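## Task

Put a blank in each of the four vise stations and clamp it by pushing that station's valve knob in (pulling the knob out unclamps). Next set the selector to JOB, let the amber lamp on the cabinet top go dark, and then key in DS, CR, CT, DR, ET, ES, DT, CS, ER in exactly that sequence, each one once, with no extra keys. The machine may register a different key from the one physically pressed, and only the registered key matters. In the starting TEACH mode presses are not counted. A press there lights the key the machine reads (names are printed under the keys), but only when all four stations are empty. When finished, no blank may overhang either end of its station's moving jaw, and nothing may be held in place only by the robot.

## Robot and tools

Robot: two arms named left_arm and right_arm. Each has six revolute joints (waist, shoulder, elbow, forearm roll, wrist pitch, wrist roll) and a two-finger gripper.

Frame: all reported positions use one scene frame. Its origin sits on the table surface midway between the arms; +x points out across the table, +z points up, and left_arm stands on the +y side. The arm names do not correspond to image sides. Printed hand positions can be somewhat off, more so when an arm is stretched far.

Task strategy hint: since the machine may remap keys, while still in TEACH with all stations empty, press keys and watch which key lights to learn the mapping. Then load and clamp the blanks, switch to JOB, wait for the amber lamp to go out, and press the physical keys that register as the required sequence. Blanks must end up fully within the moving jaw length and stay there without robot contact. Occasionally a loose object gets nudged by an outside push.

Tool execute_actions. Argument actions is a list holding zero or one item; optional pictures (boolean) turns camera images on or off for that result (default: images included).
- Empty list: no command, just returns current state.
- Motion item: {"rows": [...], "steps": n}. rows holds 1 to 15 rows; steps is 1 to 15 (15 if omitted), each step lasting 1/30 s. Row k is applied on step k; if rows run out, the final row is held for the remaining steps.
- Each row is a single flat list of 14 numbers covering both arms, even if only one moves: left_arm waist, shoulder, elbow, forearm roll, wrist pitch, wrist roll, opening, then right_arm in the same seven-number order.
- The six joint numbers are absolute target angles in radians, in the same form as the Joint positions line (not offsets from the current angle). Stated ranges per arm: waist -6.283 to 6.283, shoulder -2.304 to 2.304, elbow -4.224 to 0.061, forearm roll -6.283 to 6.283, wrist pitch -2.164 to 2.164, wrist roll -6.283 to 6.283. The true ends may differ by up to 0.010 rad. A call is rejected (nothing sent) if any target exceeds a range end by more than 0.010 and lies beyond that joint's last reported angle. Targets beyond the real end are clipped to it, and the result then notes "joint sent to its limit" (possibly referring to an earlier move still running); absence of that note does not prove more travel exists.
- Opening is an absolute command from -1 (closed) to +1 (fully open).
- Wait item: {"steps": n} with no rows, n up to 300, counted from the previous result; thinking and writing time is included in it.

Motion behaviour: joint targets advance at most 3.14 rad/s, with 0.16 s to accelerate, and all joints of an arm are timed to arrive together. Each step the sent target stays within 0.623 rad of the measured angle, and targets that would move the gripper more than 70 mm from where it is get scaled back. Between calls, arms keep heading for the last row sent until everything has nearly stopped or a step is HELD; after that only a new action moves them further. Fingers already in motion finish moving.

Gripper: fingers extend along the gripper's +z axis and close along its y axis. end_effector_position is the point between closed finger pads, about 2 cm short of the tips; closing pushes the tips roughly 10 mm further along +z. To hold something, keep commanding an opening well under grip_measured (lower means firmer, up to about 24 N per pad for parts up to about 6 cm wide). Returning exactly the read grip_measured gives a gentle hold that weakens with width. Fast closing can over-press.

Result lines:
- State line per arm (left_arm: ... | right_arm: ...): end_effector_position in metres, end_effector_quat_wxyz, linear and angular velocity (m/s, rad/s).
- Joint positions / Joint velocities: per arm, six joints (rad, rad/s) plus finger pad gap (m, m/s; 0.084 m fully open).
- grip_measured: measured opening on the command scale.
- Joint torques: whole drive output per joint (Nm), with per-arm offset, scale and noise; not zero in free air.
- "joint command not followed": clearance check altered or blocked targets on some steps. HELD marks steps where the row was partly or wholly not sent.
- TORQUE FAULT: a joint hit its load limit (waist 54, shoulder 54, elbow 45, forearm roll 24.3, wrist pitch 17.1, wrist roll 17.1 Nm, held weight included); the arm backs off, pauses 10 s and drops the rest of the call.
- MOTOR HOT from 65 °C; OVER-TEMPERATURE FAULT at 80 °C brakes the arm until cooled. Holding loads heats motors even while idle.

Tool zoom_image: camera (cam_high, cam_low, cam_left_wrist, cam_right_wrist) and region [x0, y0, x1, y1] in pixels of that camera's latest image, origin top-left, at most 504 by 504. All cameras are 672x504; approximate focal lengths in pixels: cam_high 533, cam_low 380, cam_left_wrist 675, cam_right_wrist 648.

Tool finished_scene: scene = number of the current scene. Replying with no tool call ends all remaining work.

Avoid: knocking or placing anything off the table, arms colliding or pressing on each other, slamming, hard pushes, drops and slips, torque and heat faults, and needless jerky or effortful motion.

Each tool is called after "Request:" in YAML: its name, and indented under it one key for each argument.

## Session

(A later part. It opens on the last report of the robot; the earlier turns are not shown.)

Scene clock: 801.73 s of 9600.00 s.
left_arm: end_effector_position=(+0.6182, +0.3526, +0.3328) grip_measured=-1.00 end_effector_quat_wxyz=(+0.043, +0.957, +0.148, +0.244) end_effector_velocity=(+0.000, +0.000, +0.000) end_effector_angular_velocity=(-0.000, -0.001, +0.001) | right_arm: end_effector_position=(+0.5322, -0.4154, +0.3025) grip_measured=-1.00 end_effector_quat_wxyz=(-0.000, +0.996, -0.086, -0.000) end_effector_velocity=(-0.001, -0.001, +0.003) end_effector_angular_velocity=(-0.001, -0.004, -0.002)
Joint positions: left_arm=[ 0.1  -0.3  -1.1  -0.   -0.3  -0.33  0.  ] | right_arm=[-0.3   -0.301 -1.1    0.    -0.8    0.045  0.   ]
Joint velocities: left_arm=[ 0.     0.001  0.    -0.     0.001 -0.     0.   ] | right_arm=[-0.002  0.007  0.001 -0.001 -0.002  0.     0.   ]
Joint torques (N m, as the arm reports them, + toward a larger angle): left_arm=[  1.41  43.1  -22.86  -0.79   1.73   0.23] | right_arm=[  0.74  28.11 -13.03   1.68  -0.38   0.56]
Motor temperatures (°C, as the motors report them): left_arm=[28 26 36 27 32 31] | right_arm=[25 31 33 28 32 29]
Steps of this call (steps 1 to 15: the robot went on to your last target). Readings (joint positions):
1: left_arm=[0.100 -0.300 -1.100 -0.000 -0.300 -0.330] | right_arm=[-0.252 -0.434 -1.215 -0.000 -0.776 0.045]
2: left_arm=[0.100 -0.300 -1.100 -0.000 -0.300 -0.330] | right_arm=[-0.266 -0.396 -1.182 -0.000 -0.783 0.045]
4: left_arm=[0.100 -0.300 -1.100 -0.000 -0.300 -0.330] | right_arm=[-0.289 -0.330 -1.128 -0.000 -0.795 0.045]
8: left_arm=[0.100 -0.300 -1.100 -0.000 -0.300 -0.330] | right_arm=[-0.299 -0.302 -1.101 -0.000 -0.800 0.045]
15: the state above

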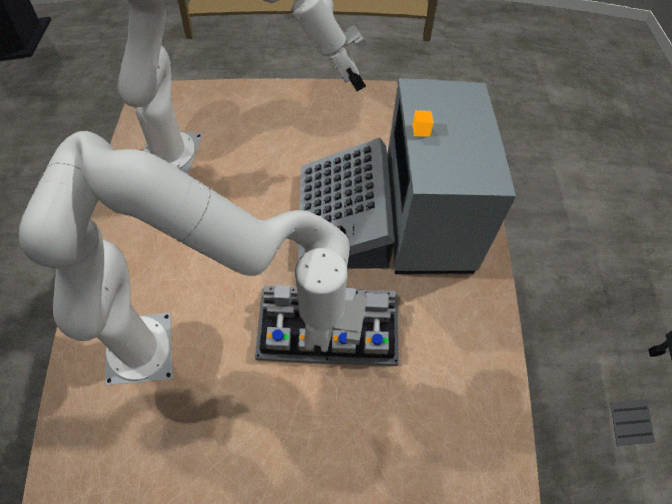

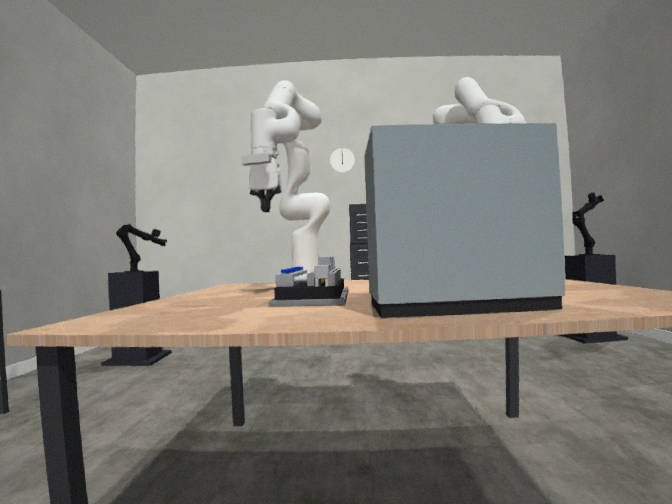

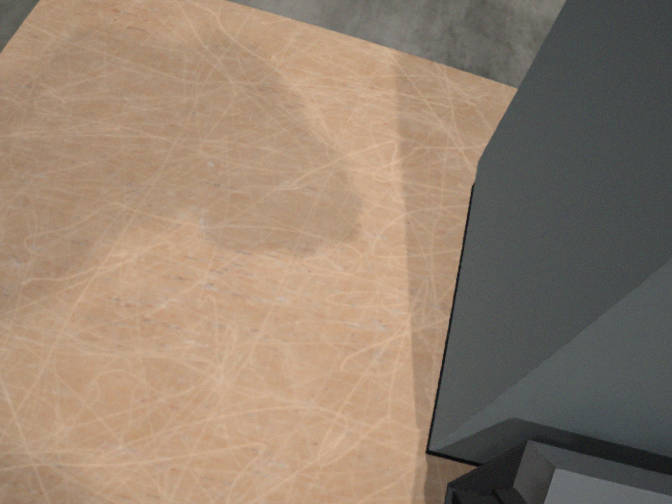

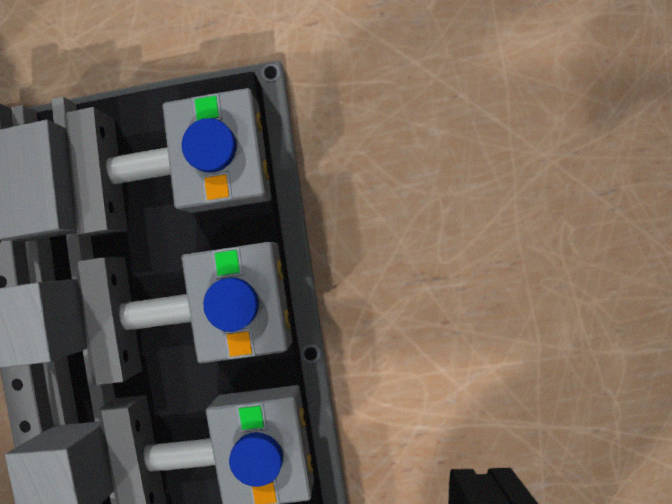

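Request:
execute_actions:
  actions:
    - {"rows":[[0.1,-0.3,-1.1,0,-0.3,-0.33,-1,0.313,-0.393,-1.166,0,-0.773,0.486,-1]],"steps":15}
  pictures: false

Request:
execute_actions:
  actions:
    - {"steps":10}

Scene clock: 810.80 s of 9600.00 s.
left_arm: end_effector_position=(+0.6182, +0.3526, +0.3328) grip_measured=-1.00 end_effector_quat_wxyz=(+0.043, +0.957, +0.148, +0.244) end_effector_velocity=(-0.001, +0.000, -0.002) end_effector_angular_velocity=(-0.000, +0.003, +0.001) | right_arm: end_effector_position=(+0.5312, -0.1824, +0.2865) grip_measured=-1.00 end_effector_quat_wxyz=(-0.000, +1.000, -0.025, +0.000) end_effector_velocity=(-0.119, +0.518, -0.038) end_effector_angular_velocity=(-0.000, +0.001, +0.276)
Joint positions: left_arm=[ 0.1  -0.3  -1.1   0.   -0.3  -0.33  0.  ] | right_arm=[ 0.137 -0.367 -1.147  0.    -0.781  0.36   0.   ]
Joint velocities: left_arm=[ 0.    -0.001  0.001 -0.001 -0.001  0.     0.   ] | right_arm=[ 0.969 -0.146 -0.103  0.     0.042  0.693  0.   ]
Joint torques (N m, as the arm reports them, + toward a larger angle): left_arm=[  1.26  42.98 -22.92  -0.78   1.69   0.28] | right_arm=[  0.63  29.88 -12.23   2.13  -0.35   0.08]
Motor temperatures (°C, as the motors report them): left_arm=[28 26 36 27 32 31] | right_arm=[25 31 33 28 32 29]
Steps of this call (steps 1 to 15: the robot went on to your last target; steps 16 to 90: nothing new was sent; then 5.57 s passed at rest; steps 91 to 105: all 15 steps of this action). Readings (joint positions):
91: left_arm=[0.100 -0.300 -1.100 -0.000 -0.300 -0.330] | right_arm=[-0.299 -0.300 -1.100 -0.000 -0.800 0.046]
92: left_arm=[0.100 -0.300 -1.100 -0.000 -0.300 -0.330] | right_arm=[-0.290 -0.301 -1.101 -0.000 -0.800 0.054]
94: left_arm=[0.100 -0.300 -1.100 0.000 -0.300 -0.330] | right_arm=[-0.229 -0.311 -1.108 -0.000 -0.797 0.099]
98: left_arm=[0.100 -0.300 -1.100 -0.000 -0.300 -0.330] | right_arm=[-0.092 -0.332 -1.123 0.000 -0.791 0.196]
105: the state above

Scene clock: 811.13 s of 9600.00 s.
left_arm: end_effector_position=(+0.6182, +0.3526, +0.3328) grip_measured=-1.00 end_effector_quat_wxyz=(+0.043, +0.957, +0.148, +0.244) end_effector_velocity=(-0.000, +0.000, -0.000) end_effector_angular_velocity=(-0.000, +0.001, +0.001) | right_arm: end_effector_position=(+0.5015, -0.0911, +0.2797) grip_measured=-1.00 end_effector_quat_wxyz=(+0.000, +1.000, -0.001, +0.000) end_effector_velocity=(+0.002, -0.000, +0.002) end_effector_angular_velocity=(+0.002, -0.004, -0.013)
Joint positions: left_arm=[ 0.1  -0.3  -1.1  -0.   -0.3  -0.33  0.  ] | right_arm=[ 0.311 -0.393 -1.166 -0.    -0.773  0.485  0.   ]
Joint velocities: left_arm=[ 0.     0.     0.001 -0.    -0.001 -0.     0.   ] | right_arm=[-0.002  0.001 -0.003  0.     0.001  0.011  0.   ]
Joint torques (N m, as the arm reports them, + toward a larger angle): left_arm=[  0.55  43.35 -22.92  -0.91   1.74   0.3 ] | right_arm=[ -2.56  29.72 -13.23   2.14  -0.27   0.41]
Motor temperatures (°C, as the motors report them): left_arm=[28 26 36 27 32 31] | right_arm=[25 31 33 28 32 29]
Steps of this call (steps 1 to 10: the robot went on to your last target). Readings (joint positions):
1: left_arm=[0.100 -0.300 -1.100 0.000 -0.300 -0.330] | right_arm=[0.169 -0.371 -1.151 0.000 -0.779 0.383]
2: left_arm=[0.100 -0.300 -1.100 -0.000 -0.300 -0.330] | right_arm=[0.202 -0.376 -1.154 0.000 -0.778 0.406]
4: left_arm=[0.100 -0.300 -1.100 -0.000 -0.300 -0.330] | right_arm=[0.264 -0.386 -1.161 0.000 -0.775 0.450]
8: left_arm=[0.100 -0.300 -1.100 0.000 -0.300 -0.330] | right_arm=[0.311 -0.393 -1.165 0.000 -0.773 0.484]
10: the state above

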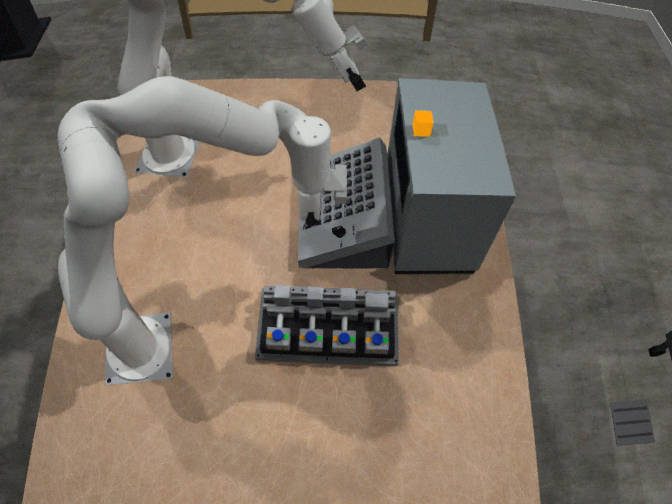

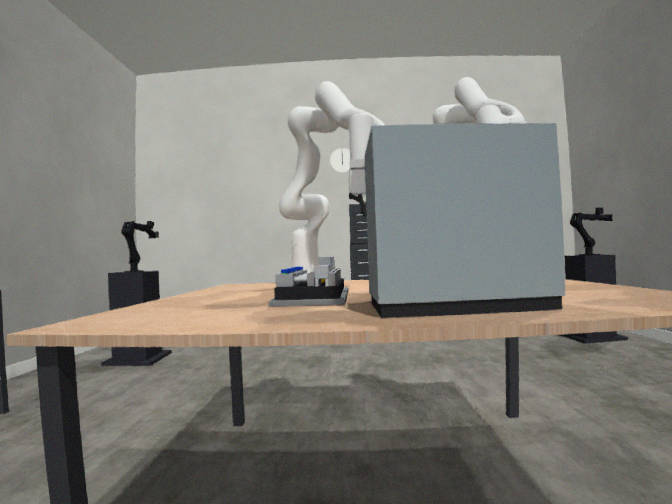

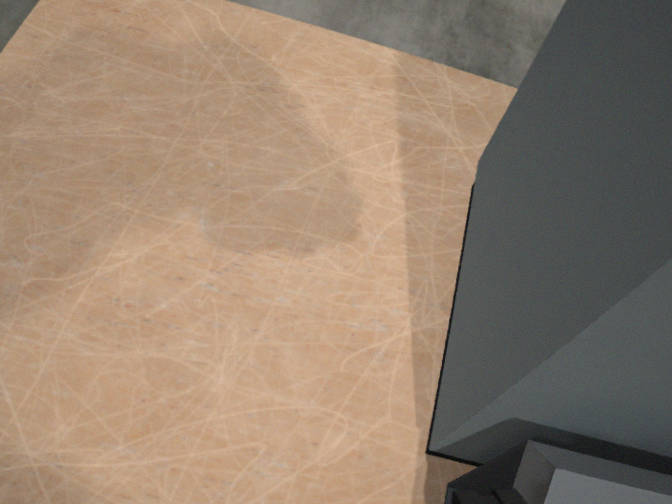

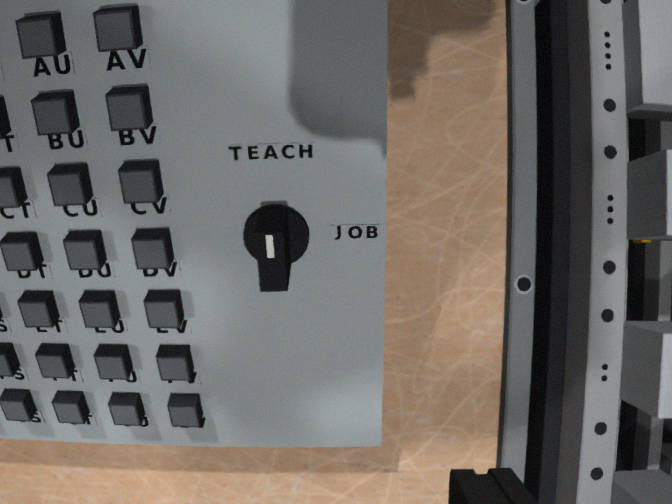

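Request:
zoom_image:
  camera: "cam_right_wrist"
  region: [200,160,400,310]

Request:
zoom_image:
  camera: "cam_high"
  region: [310,205,380,260]

Region (200, 160, 400, 310) of cam_right_wrist's 672x504 image, scaled by 2.520, with more detail than that image has; it fills the top 378 rows of this view, and the rest is white.

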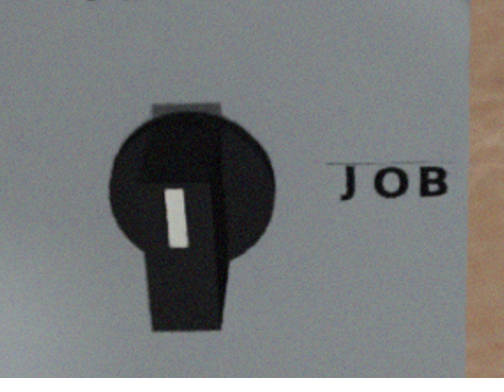

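Region (310, 205, 380, 260) of cam_high's 672x504 image, scaled by 7.200, with more detail than that image has; it fills the top 396 rows of this view, and the rest is white.

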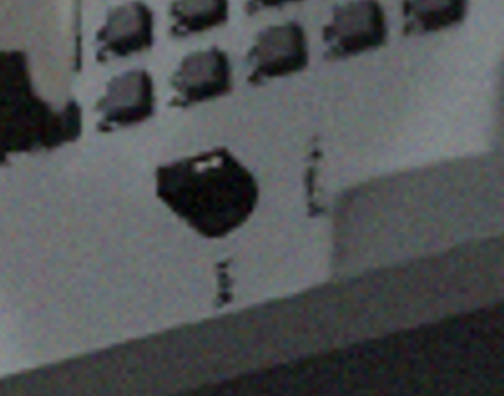

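Request:
execute_actions:
  actions:
    - {"rows":[[0.1,-0.3,-1.1,0,-0.3,-0.33,-1,0.349,-0.62,-1.40,0,-0.78,0.522,0],[0.1,-0.3,-1.1,0,-0.3,-0.33,-1,0.349,-0.62,-1.40,0,-0.78,0.522,0],[0.1,-0.3,-1.1,0,-0.3,-0.33,-1,0.349,-0.62,-1.40,0,-0.78,0.522,0],[0.1,-0.3,-1.1,0,-0.3,-0.33,-1,0.349,-0.62,-1.40,0,-0.78,0.522,0],[0.1,-0.3,-1.1,0,-0.3,-0.33,-1,0.349,-0.62,-1.40,0,-0.78,0.522,0],[0.1,-0.3,-1.1,0,-0.3,-0.33,-1,0.349,-0.62,-1.40,0,-0.78,0.522,0],[0.1,-0.3,-1.1,0,-0.3,-0.33,-1,0.349,-0.62,-1.40,0,-0.78,0.522,0],[0.1,-0.3,-1.1,0,-0.3,-0.33,-1,0.349,-0.703,-1.407,0,-0.704,0.522,0]],"steps":15}

Request:
zoom_image:
  camera: "cam_high"
  region: [300,190,400,265]

Scene clock: 843.03 s of 9600.00 s.
left_arm: end_effector_position=(+0.6182, +0.3526, +0.3328) grip_measured=-1.00 end_effector_quat_wxyz=(+0.043, +0.957, +0.148, +0.244) end_effector_velocity=(-0.000, +0.000, -0.001) end_effector_angular_velocity=(-0.001, +0.001, +0.001) | right_arm: end_effector_position=(+0.5668, -0.0296, +0.1889) grip_measured=-0.01 end_effector_quat_wxyz=(+0.001, +1.000, -0.000, -0.001) end_effector_velocity=(+0.029, +0.017, +0.035) end_effector_angular_velocity=(+0.050, -0.087, +0.001)
Joint positions: left_arm=[ 0.1  -0.3  -1.1   0.   -0.3  -0.33  0.  ] | right_arm=[ 0.349 -0.702 -1.405 -0.    -0.705  0.522  0.044]
Joint velocities: left_arm=[ 0.    -0.002  0.001 -0.001  0.001 -0.     0.   ] | right_arm=[ 0.001  0.026 -0.046  0.     0.029  0.     0.   ]
Joint torques (N m, as the arm reports them, + toward a larger angle): left_arm=[  0.32  42.69 -23.12  -0.66   1.72   0.28] | right_arm=[  0.07  43.36 -11.75   1.89  -0.25   0.61]
Motor temperatures (°C, as the motors report them): left_arm=[28 26 36 27 32 31] | right_arm=[25 31 34 28 32 29]
Steps of this call (steps 1 to 30: the robot went on to your last target; steps 31 to 90: nothing new was sent; then 28.40 s passed at rest; steps 91 to 105: all 15 steps of this action). Readings (joint positions):
91: left_arm=[0.100 -0.300 -1.100 0.000 -0.300 -0.330] | right_arm=[0.313 -0.394 -1.167 -0.000 -0.773 0.486]
92: left_arm=[0.100 -0.300 -1.100 0.000 -0.300 -0.330] | right_arm=[0.314 -0.402 -1.177 -0.000 -0.774 0.488]
94: left_arm=[0.100 -0.300 -1.100 -0.000 -0.300 -0.330] | right_arm=[0.325 -0.468 -1.248 -0.000 -0.777 0.499]
98: left_arm=[0.100 -0.300 -1.100 -0.000 -0.300 -0.330] | right_arm=[0.347 -0.610 -1.385 0.000 -0.777 0.519]
105: the state above

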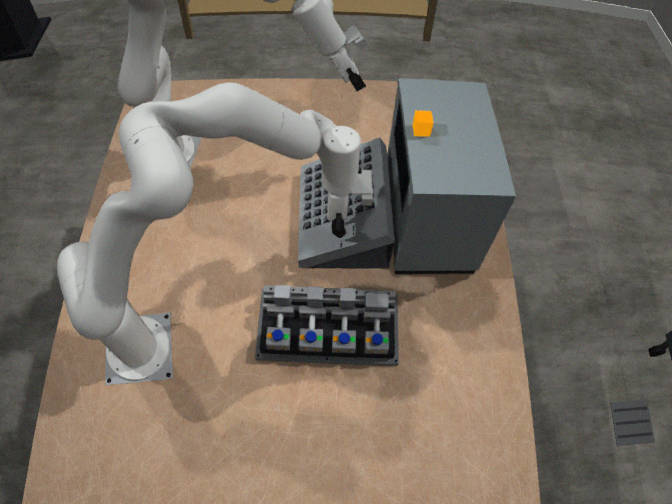

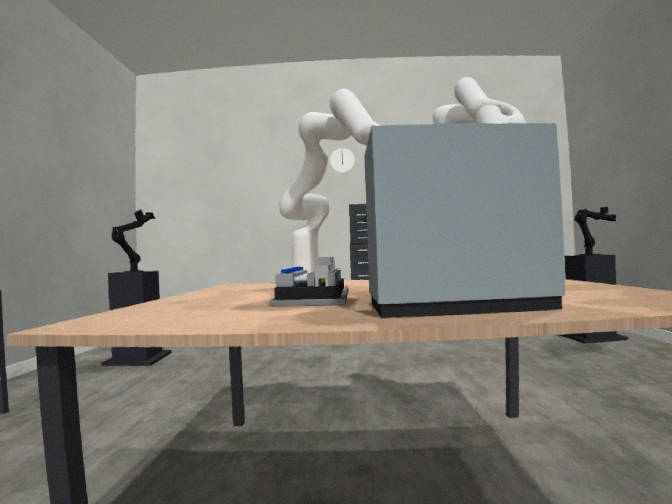

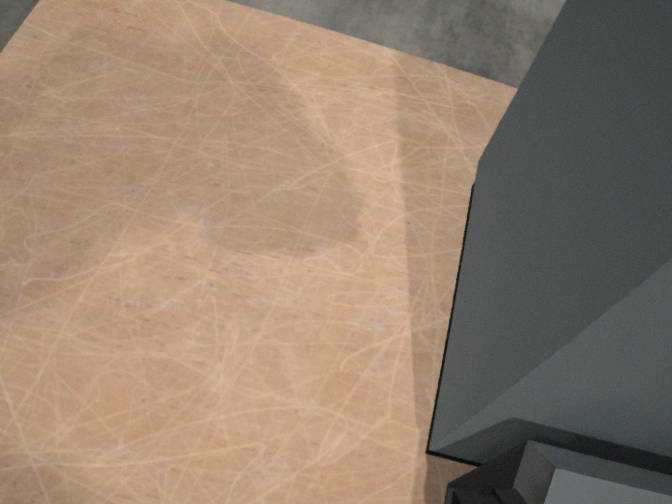

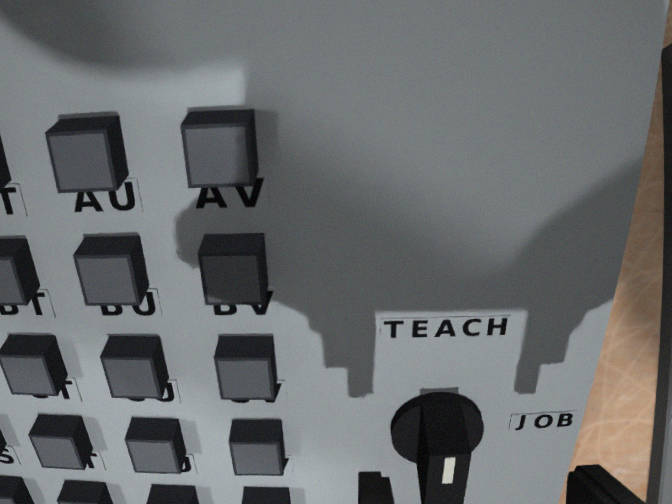

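Region (300, 190, 400, 265) of cam_high's 672x504 image, scaled by 5.040, with more detail than that image has; it fills the top 378 rows of this view, and the rest is white.

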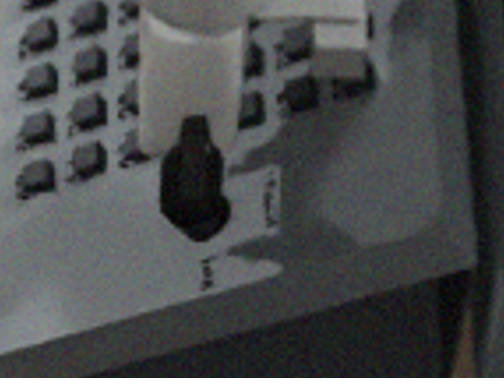

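Request:
execute_actions:
  actions:
    - {"rows":[[0.1,-0.3,-1.1,0,-0.3,-0.33,-1,0.349,-0.703,-1.407,0,-0.704,0.522,-0.3],[0.1,-0.3,-1.1,0,-0.3,-0.33,-1,0.349,-0.703,-1.407,0,-0.704,0.522,-0.3],[0.1,-0.3,-1.1,0,-0.3,-0.33,-1,0.349,-0.744,-1.397,0,-0.653,0.522,-0.3],[0.1,-0.3,-1.1,0,-0.3,-0.33,-1,0.349,-0.744,-1.397,0,-0.653,0.522,-0.3],[0.1,-0.3,-1.1,0,-0.3,-0.33,-1,0.349,-0.744,-1.397,0,-0.653,0.522,-0.3],[0.1,-0.3,-1.1,0,-0.3,-0.33,-1,0.349,-0.744,-1.397,0,-0.653,0.522,-0.3],[0.1,-0.3,-1.1,0,-0.3,-0.33,-1,0.349,-0.757,-1.395,0,-0.638,0.522,-0.3]],"steps":15}

Request:
zoom_image:
  camera: "cam_high"
  region: [300,190,400,265]

Scene clock: 850.40 s of 9600.00 s.
left_arm: end_effector_position=(+0.6182, +0.3526, +0.3328) grip_measured=-1.00 end_effector_quat_wxyz=(+0.043, +0.957, +0.148, +0.244) end_effector_velocity=(-0.000, +0.000, +0.000) end_effector_angular_velocity=(+0.000, -0.001, +0.000) | right_arm: end_effector_position=(+0.5679, -0.0288, +0.1506) grip_measured=-0.32 end_effector_quat_wxyz=(-0.000, +1.000, -0.000, +0.000) end_effector_velocity=(+0.001, +0.001, +0.001) end_effector_angular_velocity=(+0.002, -0.004, +0.001)
Joint positions: left_arm=[ 0.1  -0.3  -1.1   0.   -0.3  -0.33  0.  ] | right_arm=[ 0.349 -0.756 -1.395  0.    -0.638  0.522  0.03 ]
Joint velocities: left_arm=[ 0.     0.001  0.001  0.     0.001 -0.     0.   ] | right_arm=[ 0.001  0.001 -0.001 -0.001  0.002  0.    -0.   ]
Joint torques (N m, as the arm reports them, + toward a larger angle): left_arm=[  0.85  43.72 -22.87  -0.9    1.75   0.27] | right_arm=[  0.78  38.78 -11.66   1.59  -0.51   0.53]
Motor temperatures (°C, as the motors report them): left_arm=[28 26 36 27 32 31] | right_arm=[25 31 34 28 32 29]
Steps of this call (steps 1 to 15: the robot went on to your last target; steps 16 to 90: nothing new was sent; then 3.87 s passed at rest; steps 91 to 105: all 15 steps of this action). Readings (joint positions):
91: left_arm=[0.100 -0.300 -1.100 0.000 -0.300 -0.330] | right_arm=[0.349 -0.703 -1.407 0.000 -0.704 0.522]
92: left_arm=[0.100 -0.300 -1.100 -0.000 -0.300 -0.330] | right_arm=[0.349 -0.703 -1.407 0.000 -0.704 0.522]
94: left_arm=[0.100 -0.300 -1.100 0.000 -0.300 -0.330] | right_arm=[0.349 -0.709 -1.407 0.000 -0.693 0.522]
98: left_arm=[0.100 -0.300 -1.100 0.000 -0.300 -0.330] | right_arm=[0.349 -0.748 -1.395 -0.000 -0.651 0.522]
105: the state above

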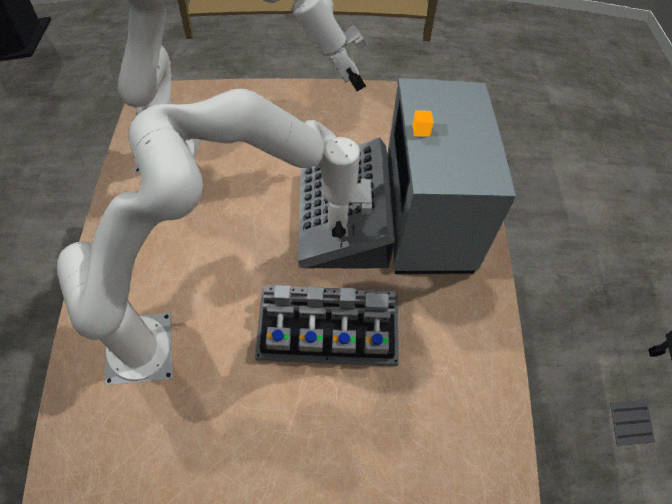

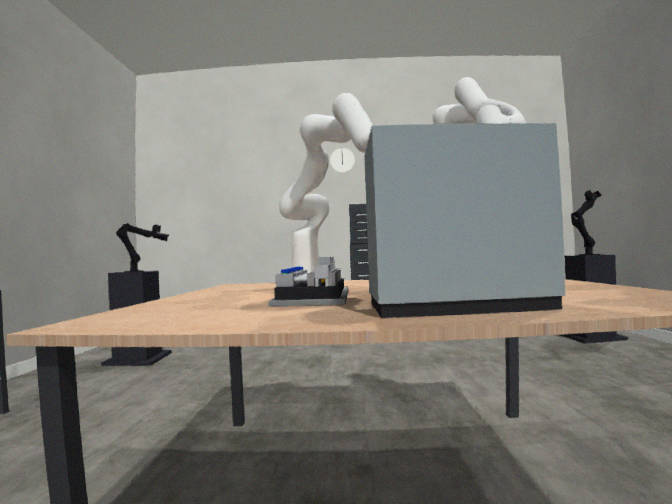

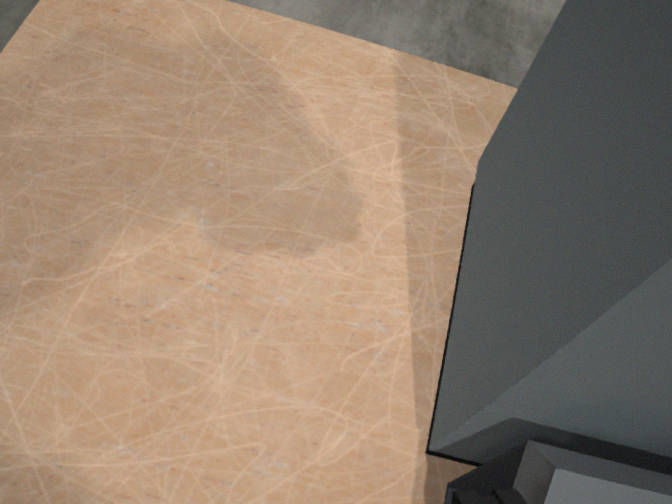

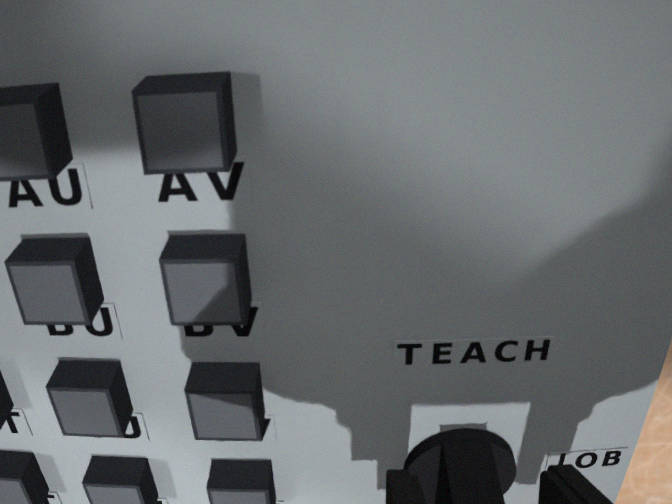

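Region (300, 190, 400, 265) of cam_high's 672x504 image, scaled by 5.040, with more detail than that image has; it fills the top 378 rows of this view, and the rest is white.

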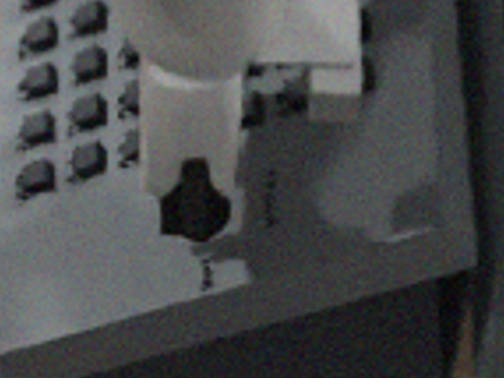

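Request:
execute_actions:
  actions:
    - {"rows":[[0.1,-0.3,-1.1,0,-0.3,-0.33,-1,0.349,-0.757,-1.395,0,-0.638,0.7,-0.45],[0.1,-0.3,-1.1,0,-0.3,-0.33,-1,0.349,-0.757,-1.395,0,-0.638,0.7,-0.45],[0.1,-0.3,-1.1,0,-0.3,-0.33,-1,0.349,-0.757,-1.395,0,-0.638,0.85,-0.45],[0.1,-0.3,-1.1,0,-0.3,-0.33,-1,0.349,-0.757,-1.395,0,-0.638,0.85,-0.45],[0.1,-0.3,-1.1,0,-0.3,-0.33,-1,0.349,-0.757,-1.395,0,-0.638,1.0,-0.45],[0.1,-0.3,-1.1,0,-0.3,-0.33,-1,0.349,-0.757,-1.395,0,-0.638,1.0,-0.45],[0.1,-0.3,-1.1,0,-0.3,-0.33,-1,0.349,-0.757,-1.395,0,-0.638,1.15,-0.45],[0.1,-0.3,-1.1,0,-0.3,-0.33,-1,0.349,-0.757,-1.395,0,-0.638,1.15,-0.45],[0.1,-0.3,-1.1,0,-0.3,-0.33,-1,0.349,-0.757,-1.395,0,-0.638,1.3,-0.45],[0.1,-0.3,-1.1,0,-0.3,-0.33,-1,0.349,-0.757,-1.395,0,-0.638,1.3,-0.45],[0.1,-0.3,-1.1,0,-0.3,-0.33,-1,0.349,-0.757,-1.395,0,-0.638,1.4,-0.45]],"steps":15}

Request:
zoom_image:
  camera: "cam_high"
  region: [300,190,400,265]

Scene clock: 859.30 s of 9600.00 s.
left_arm: end_effector_position=(+0.6182, +0.3526, +0.3328) grip_measured=-1.00 end_effector_quat_wxyz=(+0.043, +0.957, +0.148, +0.244) end_effector_velocity=(+0.000, +0.000, +0.000) end_effector_angular_velocity=(-0.001, -0.000, +0.001) | right_arm: end_effector_position=(+0.5688, -0.0279, +0.1510) grip_measured=-0.46 end_effector_quat_wxyz=(-0.002, +0.914, -0.405, +0.001) end_effector_velocity=(+0.002, -0.002, +0.000) end_effector_angular_velocity=(+0.004, +0.000, -0.978)
Joint positions: left_arm=[ 0.1  -0.3  -1.1  -0.   -0.3  -0.33  0.  ] | right_arm=[ 0.349 -0.756 -1.396  0.    -0.635  1.355  0.024]
Joint velocities: left_arm=[ 0.     0.    -0.     0.     0.    -0.002  0.   ] | right_arm=[-0.004  0.    -0.001 -0.001  0.001  0.975  0.   ]
Joint torques (N m, as the arm reports them, + toward a larger angle): left_arm=[  0.64  43.19 -22.57  -0.64   1.67   0.24] | right_arm=[-9.3  35.36 -7.62  1.88 -3.15 -0.15]
Motor temperatures (°C, as the motors report them): left_arm=[28 26 36 27 32 31] | right_arm=[25 31 34 28 32 29]
Steps of this call (steps 1 to 15: the robot went on to your last target; steps 16 to 90: nothing new was sent; then 5.40 s passed at rest; steps 91 to 105: all 15 steps of this action). Readings (joint positions):
91: left_arm=[0.100 -0.300 -1.100 0.000 -0.300 -0.330] | right_arm=[0.349 -0.757 -1.395 -0.000 -0.638 0.523]
92: left_arm=[0.100 -0.300 -1.100 0.000 -0.300 -0.330] | right_arm=[0.349 -0.757 -1.395 -0.000 -0.638 0.534]
94: left_arm=[0.100 -0.300 -1.100 -0.000 -0.300 -0.330] | right_arm=[0.349 -0.757 -1.395 -0.000 -0.638 0.609]
98: left_arm=[0.100 -0.300 -1.100 0.000 -0.300 -0.330] | right_arm=[0.349 -0.757 -1.395 0.000 -0.638 0.893]
105: the state above

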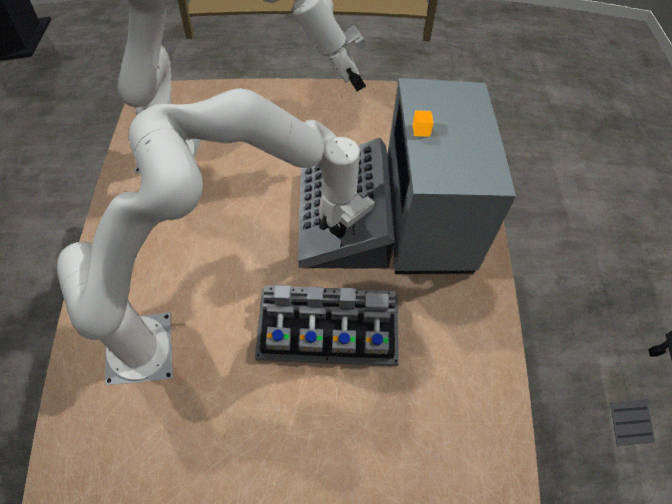

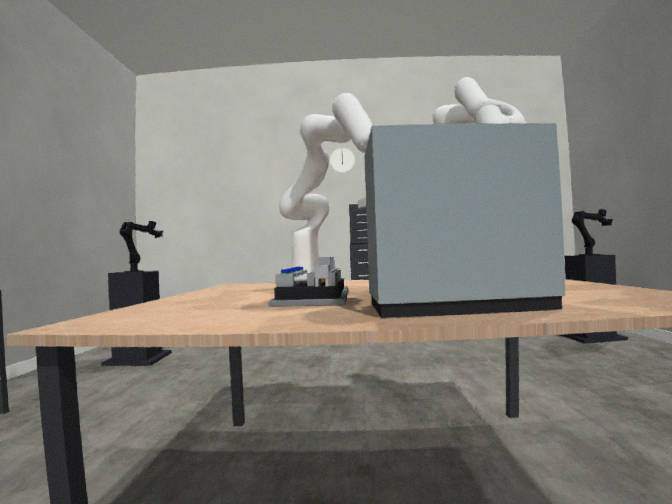

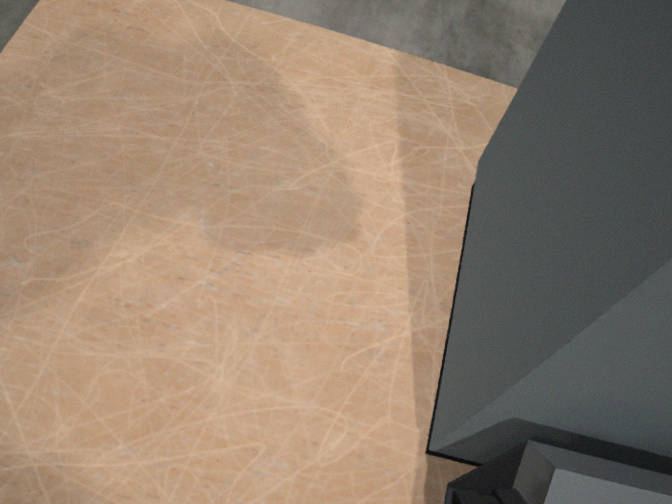

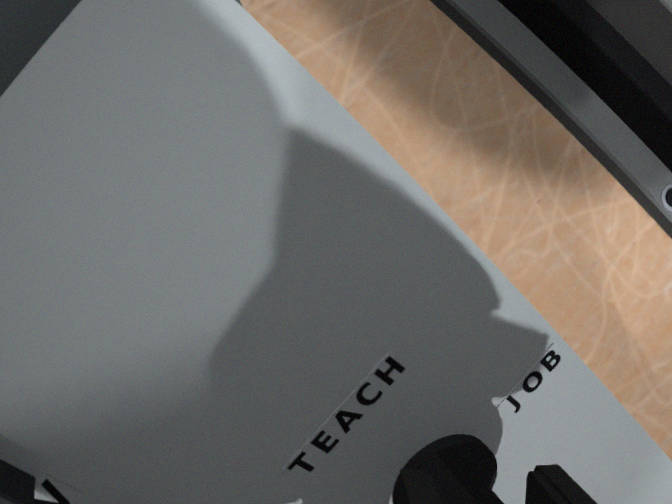

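Region (300, 190, 400, 265) of cam_high's 672x504 image, scaled by 5.040, with more detail than that image has; it fills the top 378 rows of this view, and the rest is white.

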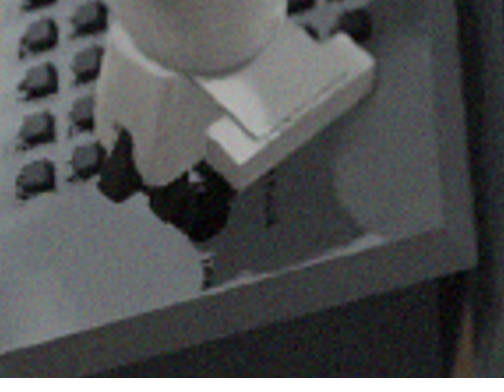

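Request:
execute_actions:
  actions:
    - {"rows":[[0.1,-0.3,-1.1,0,-0.3,-0.33,-1,0.349,-0.757,-1.395,0,-0.638,1.4,-0.3],[0.1,-0.3,-1.1,0,-0.3,-0.33,-1,0.349,-0.757,-1.395,0,-0.638,1.5,-0.3],[0.1,-0.3,-1.1,0,-0.3,-0.33,-1,0.349,-0.757,-1.395,0,-0.638,1.5,-0.3],[0.1,-0.3,-1.1,0,-0.3,-0.33,-1,0.349,-0.757,-1.395,0,-0.638,1.6,-0.3],[0.1,-0.3,-1.1,0,-0.3,-0.33,-1,0.349,-0.757,-1.395,0,-0.638,1.6,-0.3],[0.1,-0.3,-1.1,0,-0.3,-0.33,-1,0.349,-0.757,-1.395,0,-0.638,1.7,-0.3],[0.1,-0.3,-1.1,0,-0.3,-0.33,-1,0.349,-0.757,-1.395,0,-0.638,1.7,-0.3],[0.1,-0.3,-1.1,0,-0.3,-0.33,-1,0.349,-0.757,-1.395,0,-0.638,1.8,-0.3],[0.1,-0.3,-1.1,0,-0.3,-0.33,-1,0.349,-0.757,-1.395,0,-0.638,1.8,-0.3],[0.1,-0.3,-1.1,0,-0.3,-0.33,-1,0.349,-0.757,-1.395,0,-0.638,1.9,-0.3]],"steps":15}

Request:
zoom_image:
  camera: "cam_high"
  region: [300,190,400,265]

Scene clock: 869.90 s of 9600.00 s.
left_arm: end_effector_position=(+0.6182, +0.3526, +0.3328) grip_measured=-1.00 end_effector_quat_wxyz=(+0.043, +0.957, +0.148, +0.244) end_effector_velocity=(+0.000, +0.000, +0.001) end_effector_angular_velocity=(+0.000, -0.002, -0.000) | right_arm: end_effector_position=(+0.5671, -0.0295, +0.1496) grip_measured=-0.31 end_effector_quat_wxyz=(+0.001, +0.776, -0.631, -0.000) end_effector_velocity=(-0.000, +0.001, +0.001) end_effector_angular_velocity=(+0.000, -0.001, -0.276)
Joint positions: left_arm=[ 0.1  -0.3  -1.1  -0.   -0.3  -0.33  0.  ] | right_arm=[ 0.349 -0.757 -1.394 -0.    -0.639  1.888  0.03 ]
Joint velocities: left_arm=[-0.     0.001 -0.001  0.     0.    -0.     0.   ] | right_arm=[ 0.001  0.    -0.001  0.001 -0.001  0.277 -0.   ]
Joint torques (N m, as the arm reports them, + toward a larger angle): left_arm=[  0.35  42.85 -23.15  -0.62   1.67   0.23] | right_arm=[-3.65 33.51 -7.88  1.17 -2.89  0.51]
Motor temperatures (°C, as the motors report them): left_arm=[28 26 36 27 32 31] | right_arm=[25 31 33 28 33 29]
Steps of this call (steps 1 to 30: the robot went on to your last target; steps 31 to 90: nothing new was sent; then 7.10 s passed at rest; steps 91 to 105: all 15 steps of this action). Readings (joint positions):
91: left_arm=[0.100 -0.300 -1.100 -0.000 -0.300 -0.330] | right_arm=[0.349 -0.757 -1.395 -0.000 -0.638 1.400]
92: left_arm=[0.100 -0.300 -1.100 0.000 -0.300 -0.330] | right_arm=[0.348 -0.757 -1.394 -0.000 -0.639 1.401]
94: left_arm=[0.100 -0.300 -1.100 0.000 -0.300 -0.330] | right_arm=[0.348 -0.758 -1.394 -0.000 -0.640 1.438]
98: left_arm=[0.100 -0.300 -1.100 -0.000 -0.300 -0.330] | right_arm=[0.349 -0.758 -1.394 -0.000 -0.639 1.613]
105: the state above

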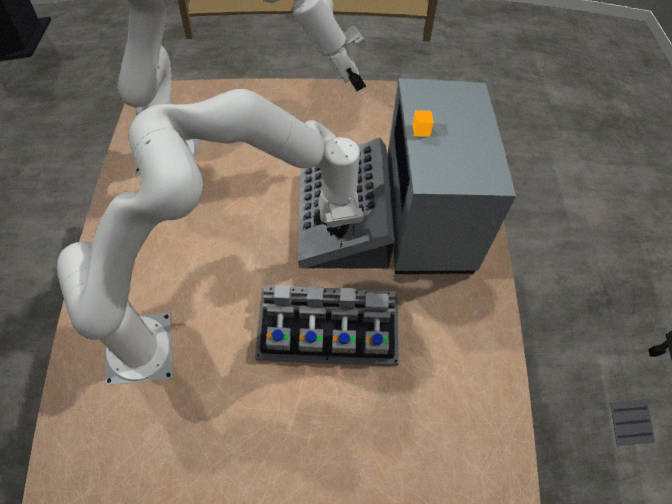

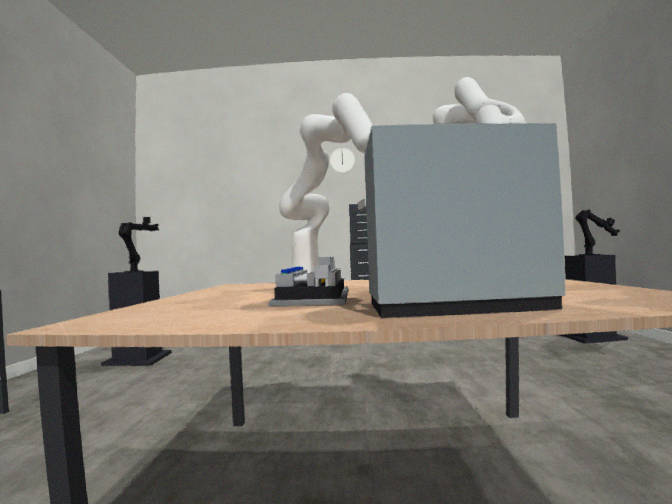

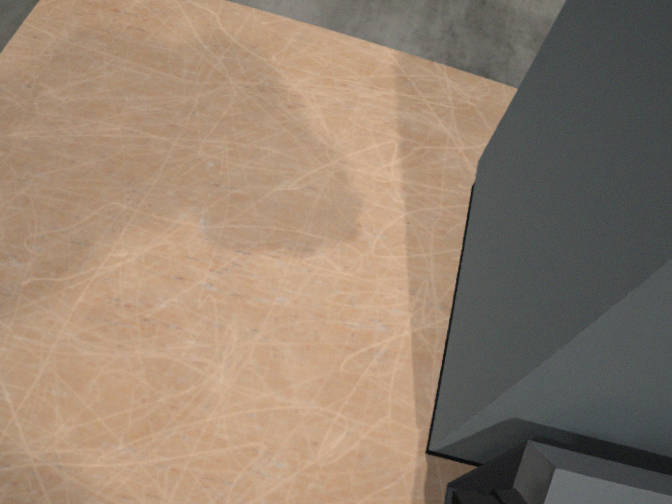

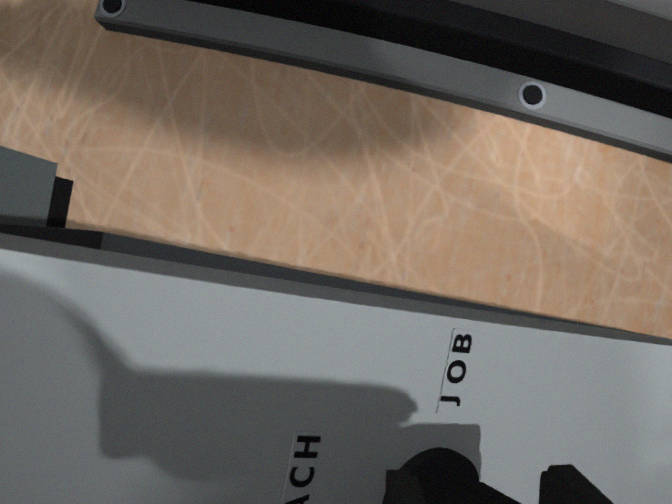

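Region (300, 190, 400, 265) of cam_high's 672x504 image, scaled by 5.040, with more detail than that image has; it fills the top 378 rows of this view, and the rest is white.

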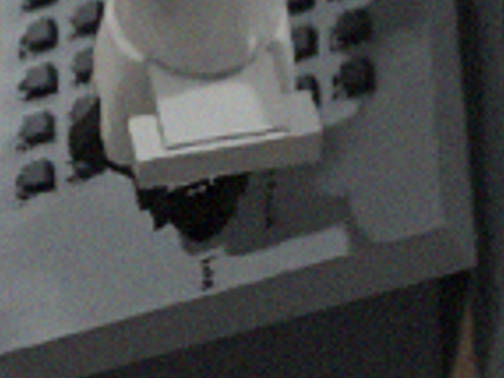

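Continuing the turn.

Request:
execute_actions:
  actions:
    - {"rows":[[0.1,-0.3,-1.1,0,-0.3,-0.33,-1,0.349,-0.757,-1.395,0,-0.638,2.0,-0.3],[0.1,-0.3,-1.1,0,-0.3,-0.33,-1,0.349,-0.757,-1.395,0,-0.638,2.0,-0.3],[0.1,-0.3,-1.1,0,-0.3,-0.33,-1,0.349,-0.757,-1.395,0,-0.638,2.1,-0.3],[0.1,-0.3,-1.1,0,-0.3,-0.33,-1,0.349,-0.757,-1.395,0,-0.638,2.1,-0.3],[0.1,-0.3,-1.1,0,-0.3,-0.33,-1,0.349,-0.757,-1.395,0,-0.638,2.2,-0.3],[0.1,-0.3,-1.1,0,-0.3,-0.33,-1,0.349,-0.757,-1.395,0,-0.638,2.2,-0.3],[0.1,-0.3,-1.1,0,-0.3,-0.33,-1,0.349,-0.757,-1.395,0,-0.638,2.3,-0.3]],"steps":15}

Request:
zoom_image:
  camera: "cam_high"
  region: [300,190,400,265]

Scene clock: 876.73 s of 9600.00 s.
left_arm: end_effector_position=(+0.6182, +0.3526, +0.3328) grip_measured=-1.00 end_effector_quat_wxyz=(+0.043, +0.957, +0.148, +0.244) end_effector_velocity=(-0.001, +0.000, -0.001) end_effector_angular_velocity=(-0.000, +0.002, +0.000) | right_arm: end_effector_position=(+0.5677, -0.0289, +0.1501) grip_measured=-0.32 end_effector_quat_wxyz=(-0.000, -0.631, +0.776, +0.000) end_effector_velocity=(+0.000, +0.000, +0.000) end_effector_angular_velocity=(+0.000, -0.001, -0.025)
Joint positions: left_arm=[ 0.1  -0.3  -1.1  -0.   -0.3  -0.33  0.  ] | right_arm=[ 0.349 -0.757 -1.395  0.    -0.638  2.298  0.03 ]
Joint velocities: left_arm=[ 0.    -0.001  0.001  0.    -0.    -0.001  0.   ] | right_arm=[-0.     0.    -0.    -0.     0.001  0.026 -0.   ]
Joint torques (N m, as the arm reports them, + toward a larger angle): left_arm=[  0.81  43.22 -23.17  -0.68   1.72   0.23] | right_arm=[ -1.52  39.69 -11.58   1.38  -0.45   0.28]
Motor temperatures (°C, as the motors report them): left_arm=[28 26 36 27 32 31] | right_arm=[25 31 33 28 33 29]
Steps of this call (steps 1 to 30: the robot went on to your last target; steps 31 to 90: nothing new was sent; then 3.33 s passed at rest; steps 91 to 105: all 15 steps of this action). Readings (joint positions):
91: left_arm=[0.100 -0.300 -1.100 -0.000 -0.300 -0.330] | right_arm=[0.349 -0.757 -1.395 -0.000 -0.638 1.901]
92: left_arm=[0.100 -0.300 -1.100 -0.000 -0.300 -0.330] | right_arm=[0.349 -0.757 -1.395 0.000 -0.638 1.912]
94: left_arm=[0.100 -0.300 -1.100 0.000 -0.300 -0.330] | right_arm=[0.349 -0.757 -1.395 0.000 -0.638 1.976]
98: left_arm=[0.100 -0.300 -1.100 -0.000 -0.300 -0.330] | right_arm=[0.349 -0.757 -1.395 0.000 -0.638 2.162]
105: the state above

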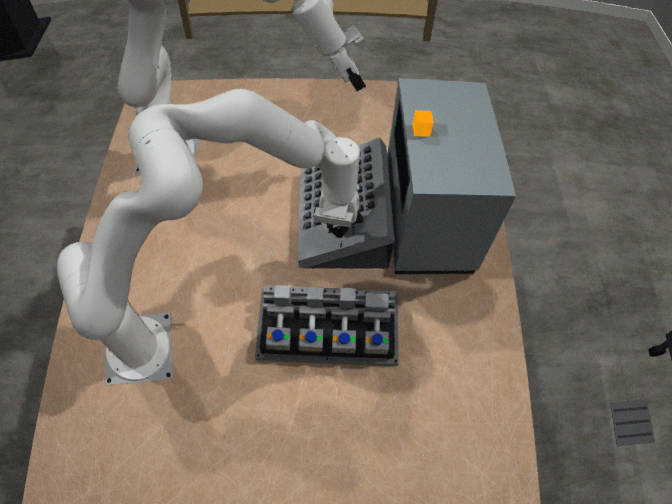

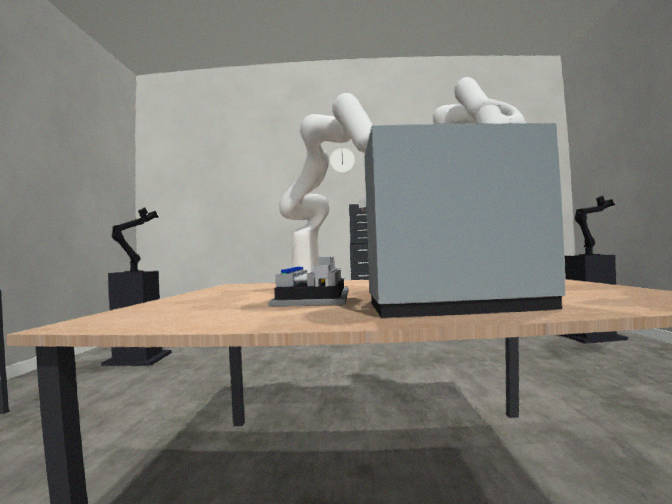

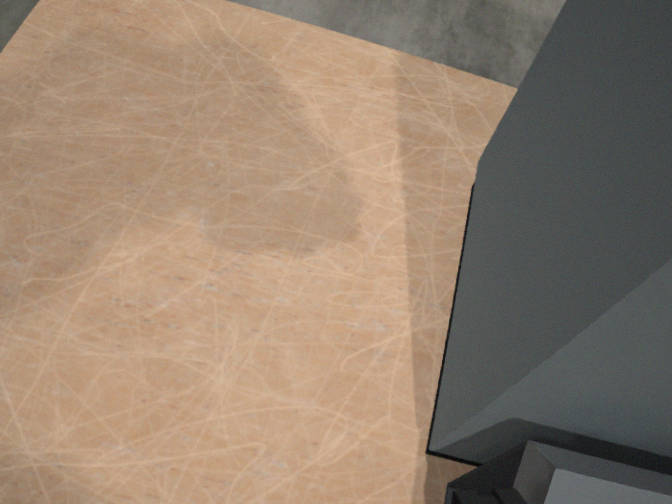

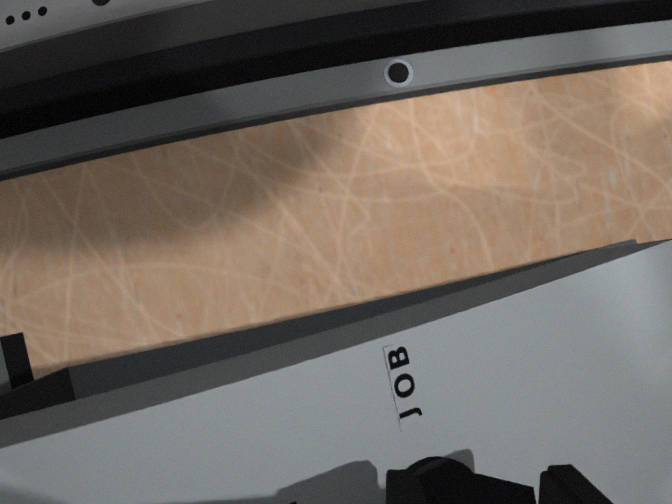

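Region (300, 190, 400, 265) of cam_high's 672x504 image, scaled by 5.040, with more detail than that image has; it fills the top 378 rows of this view, and the rest is white.

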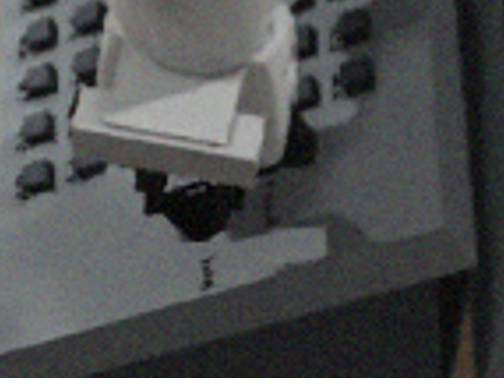

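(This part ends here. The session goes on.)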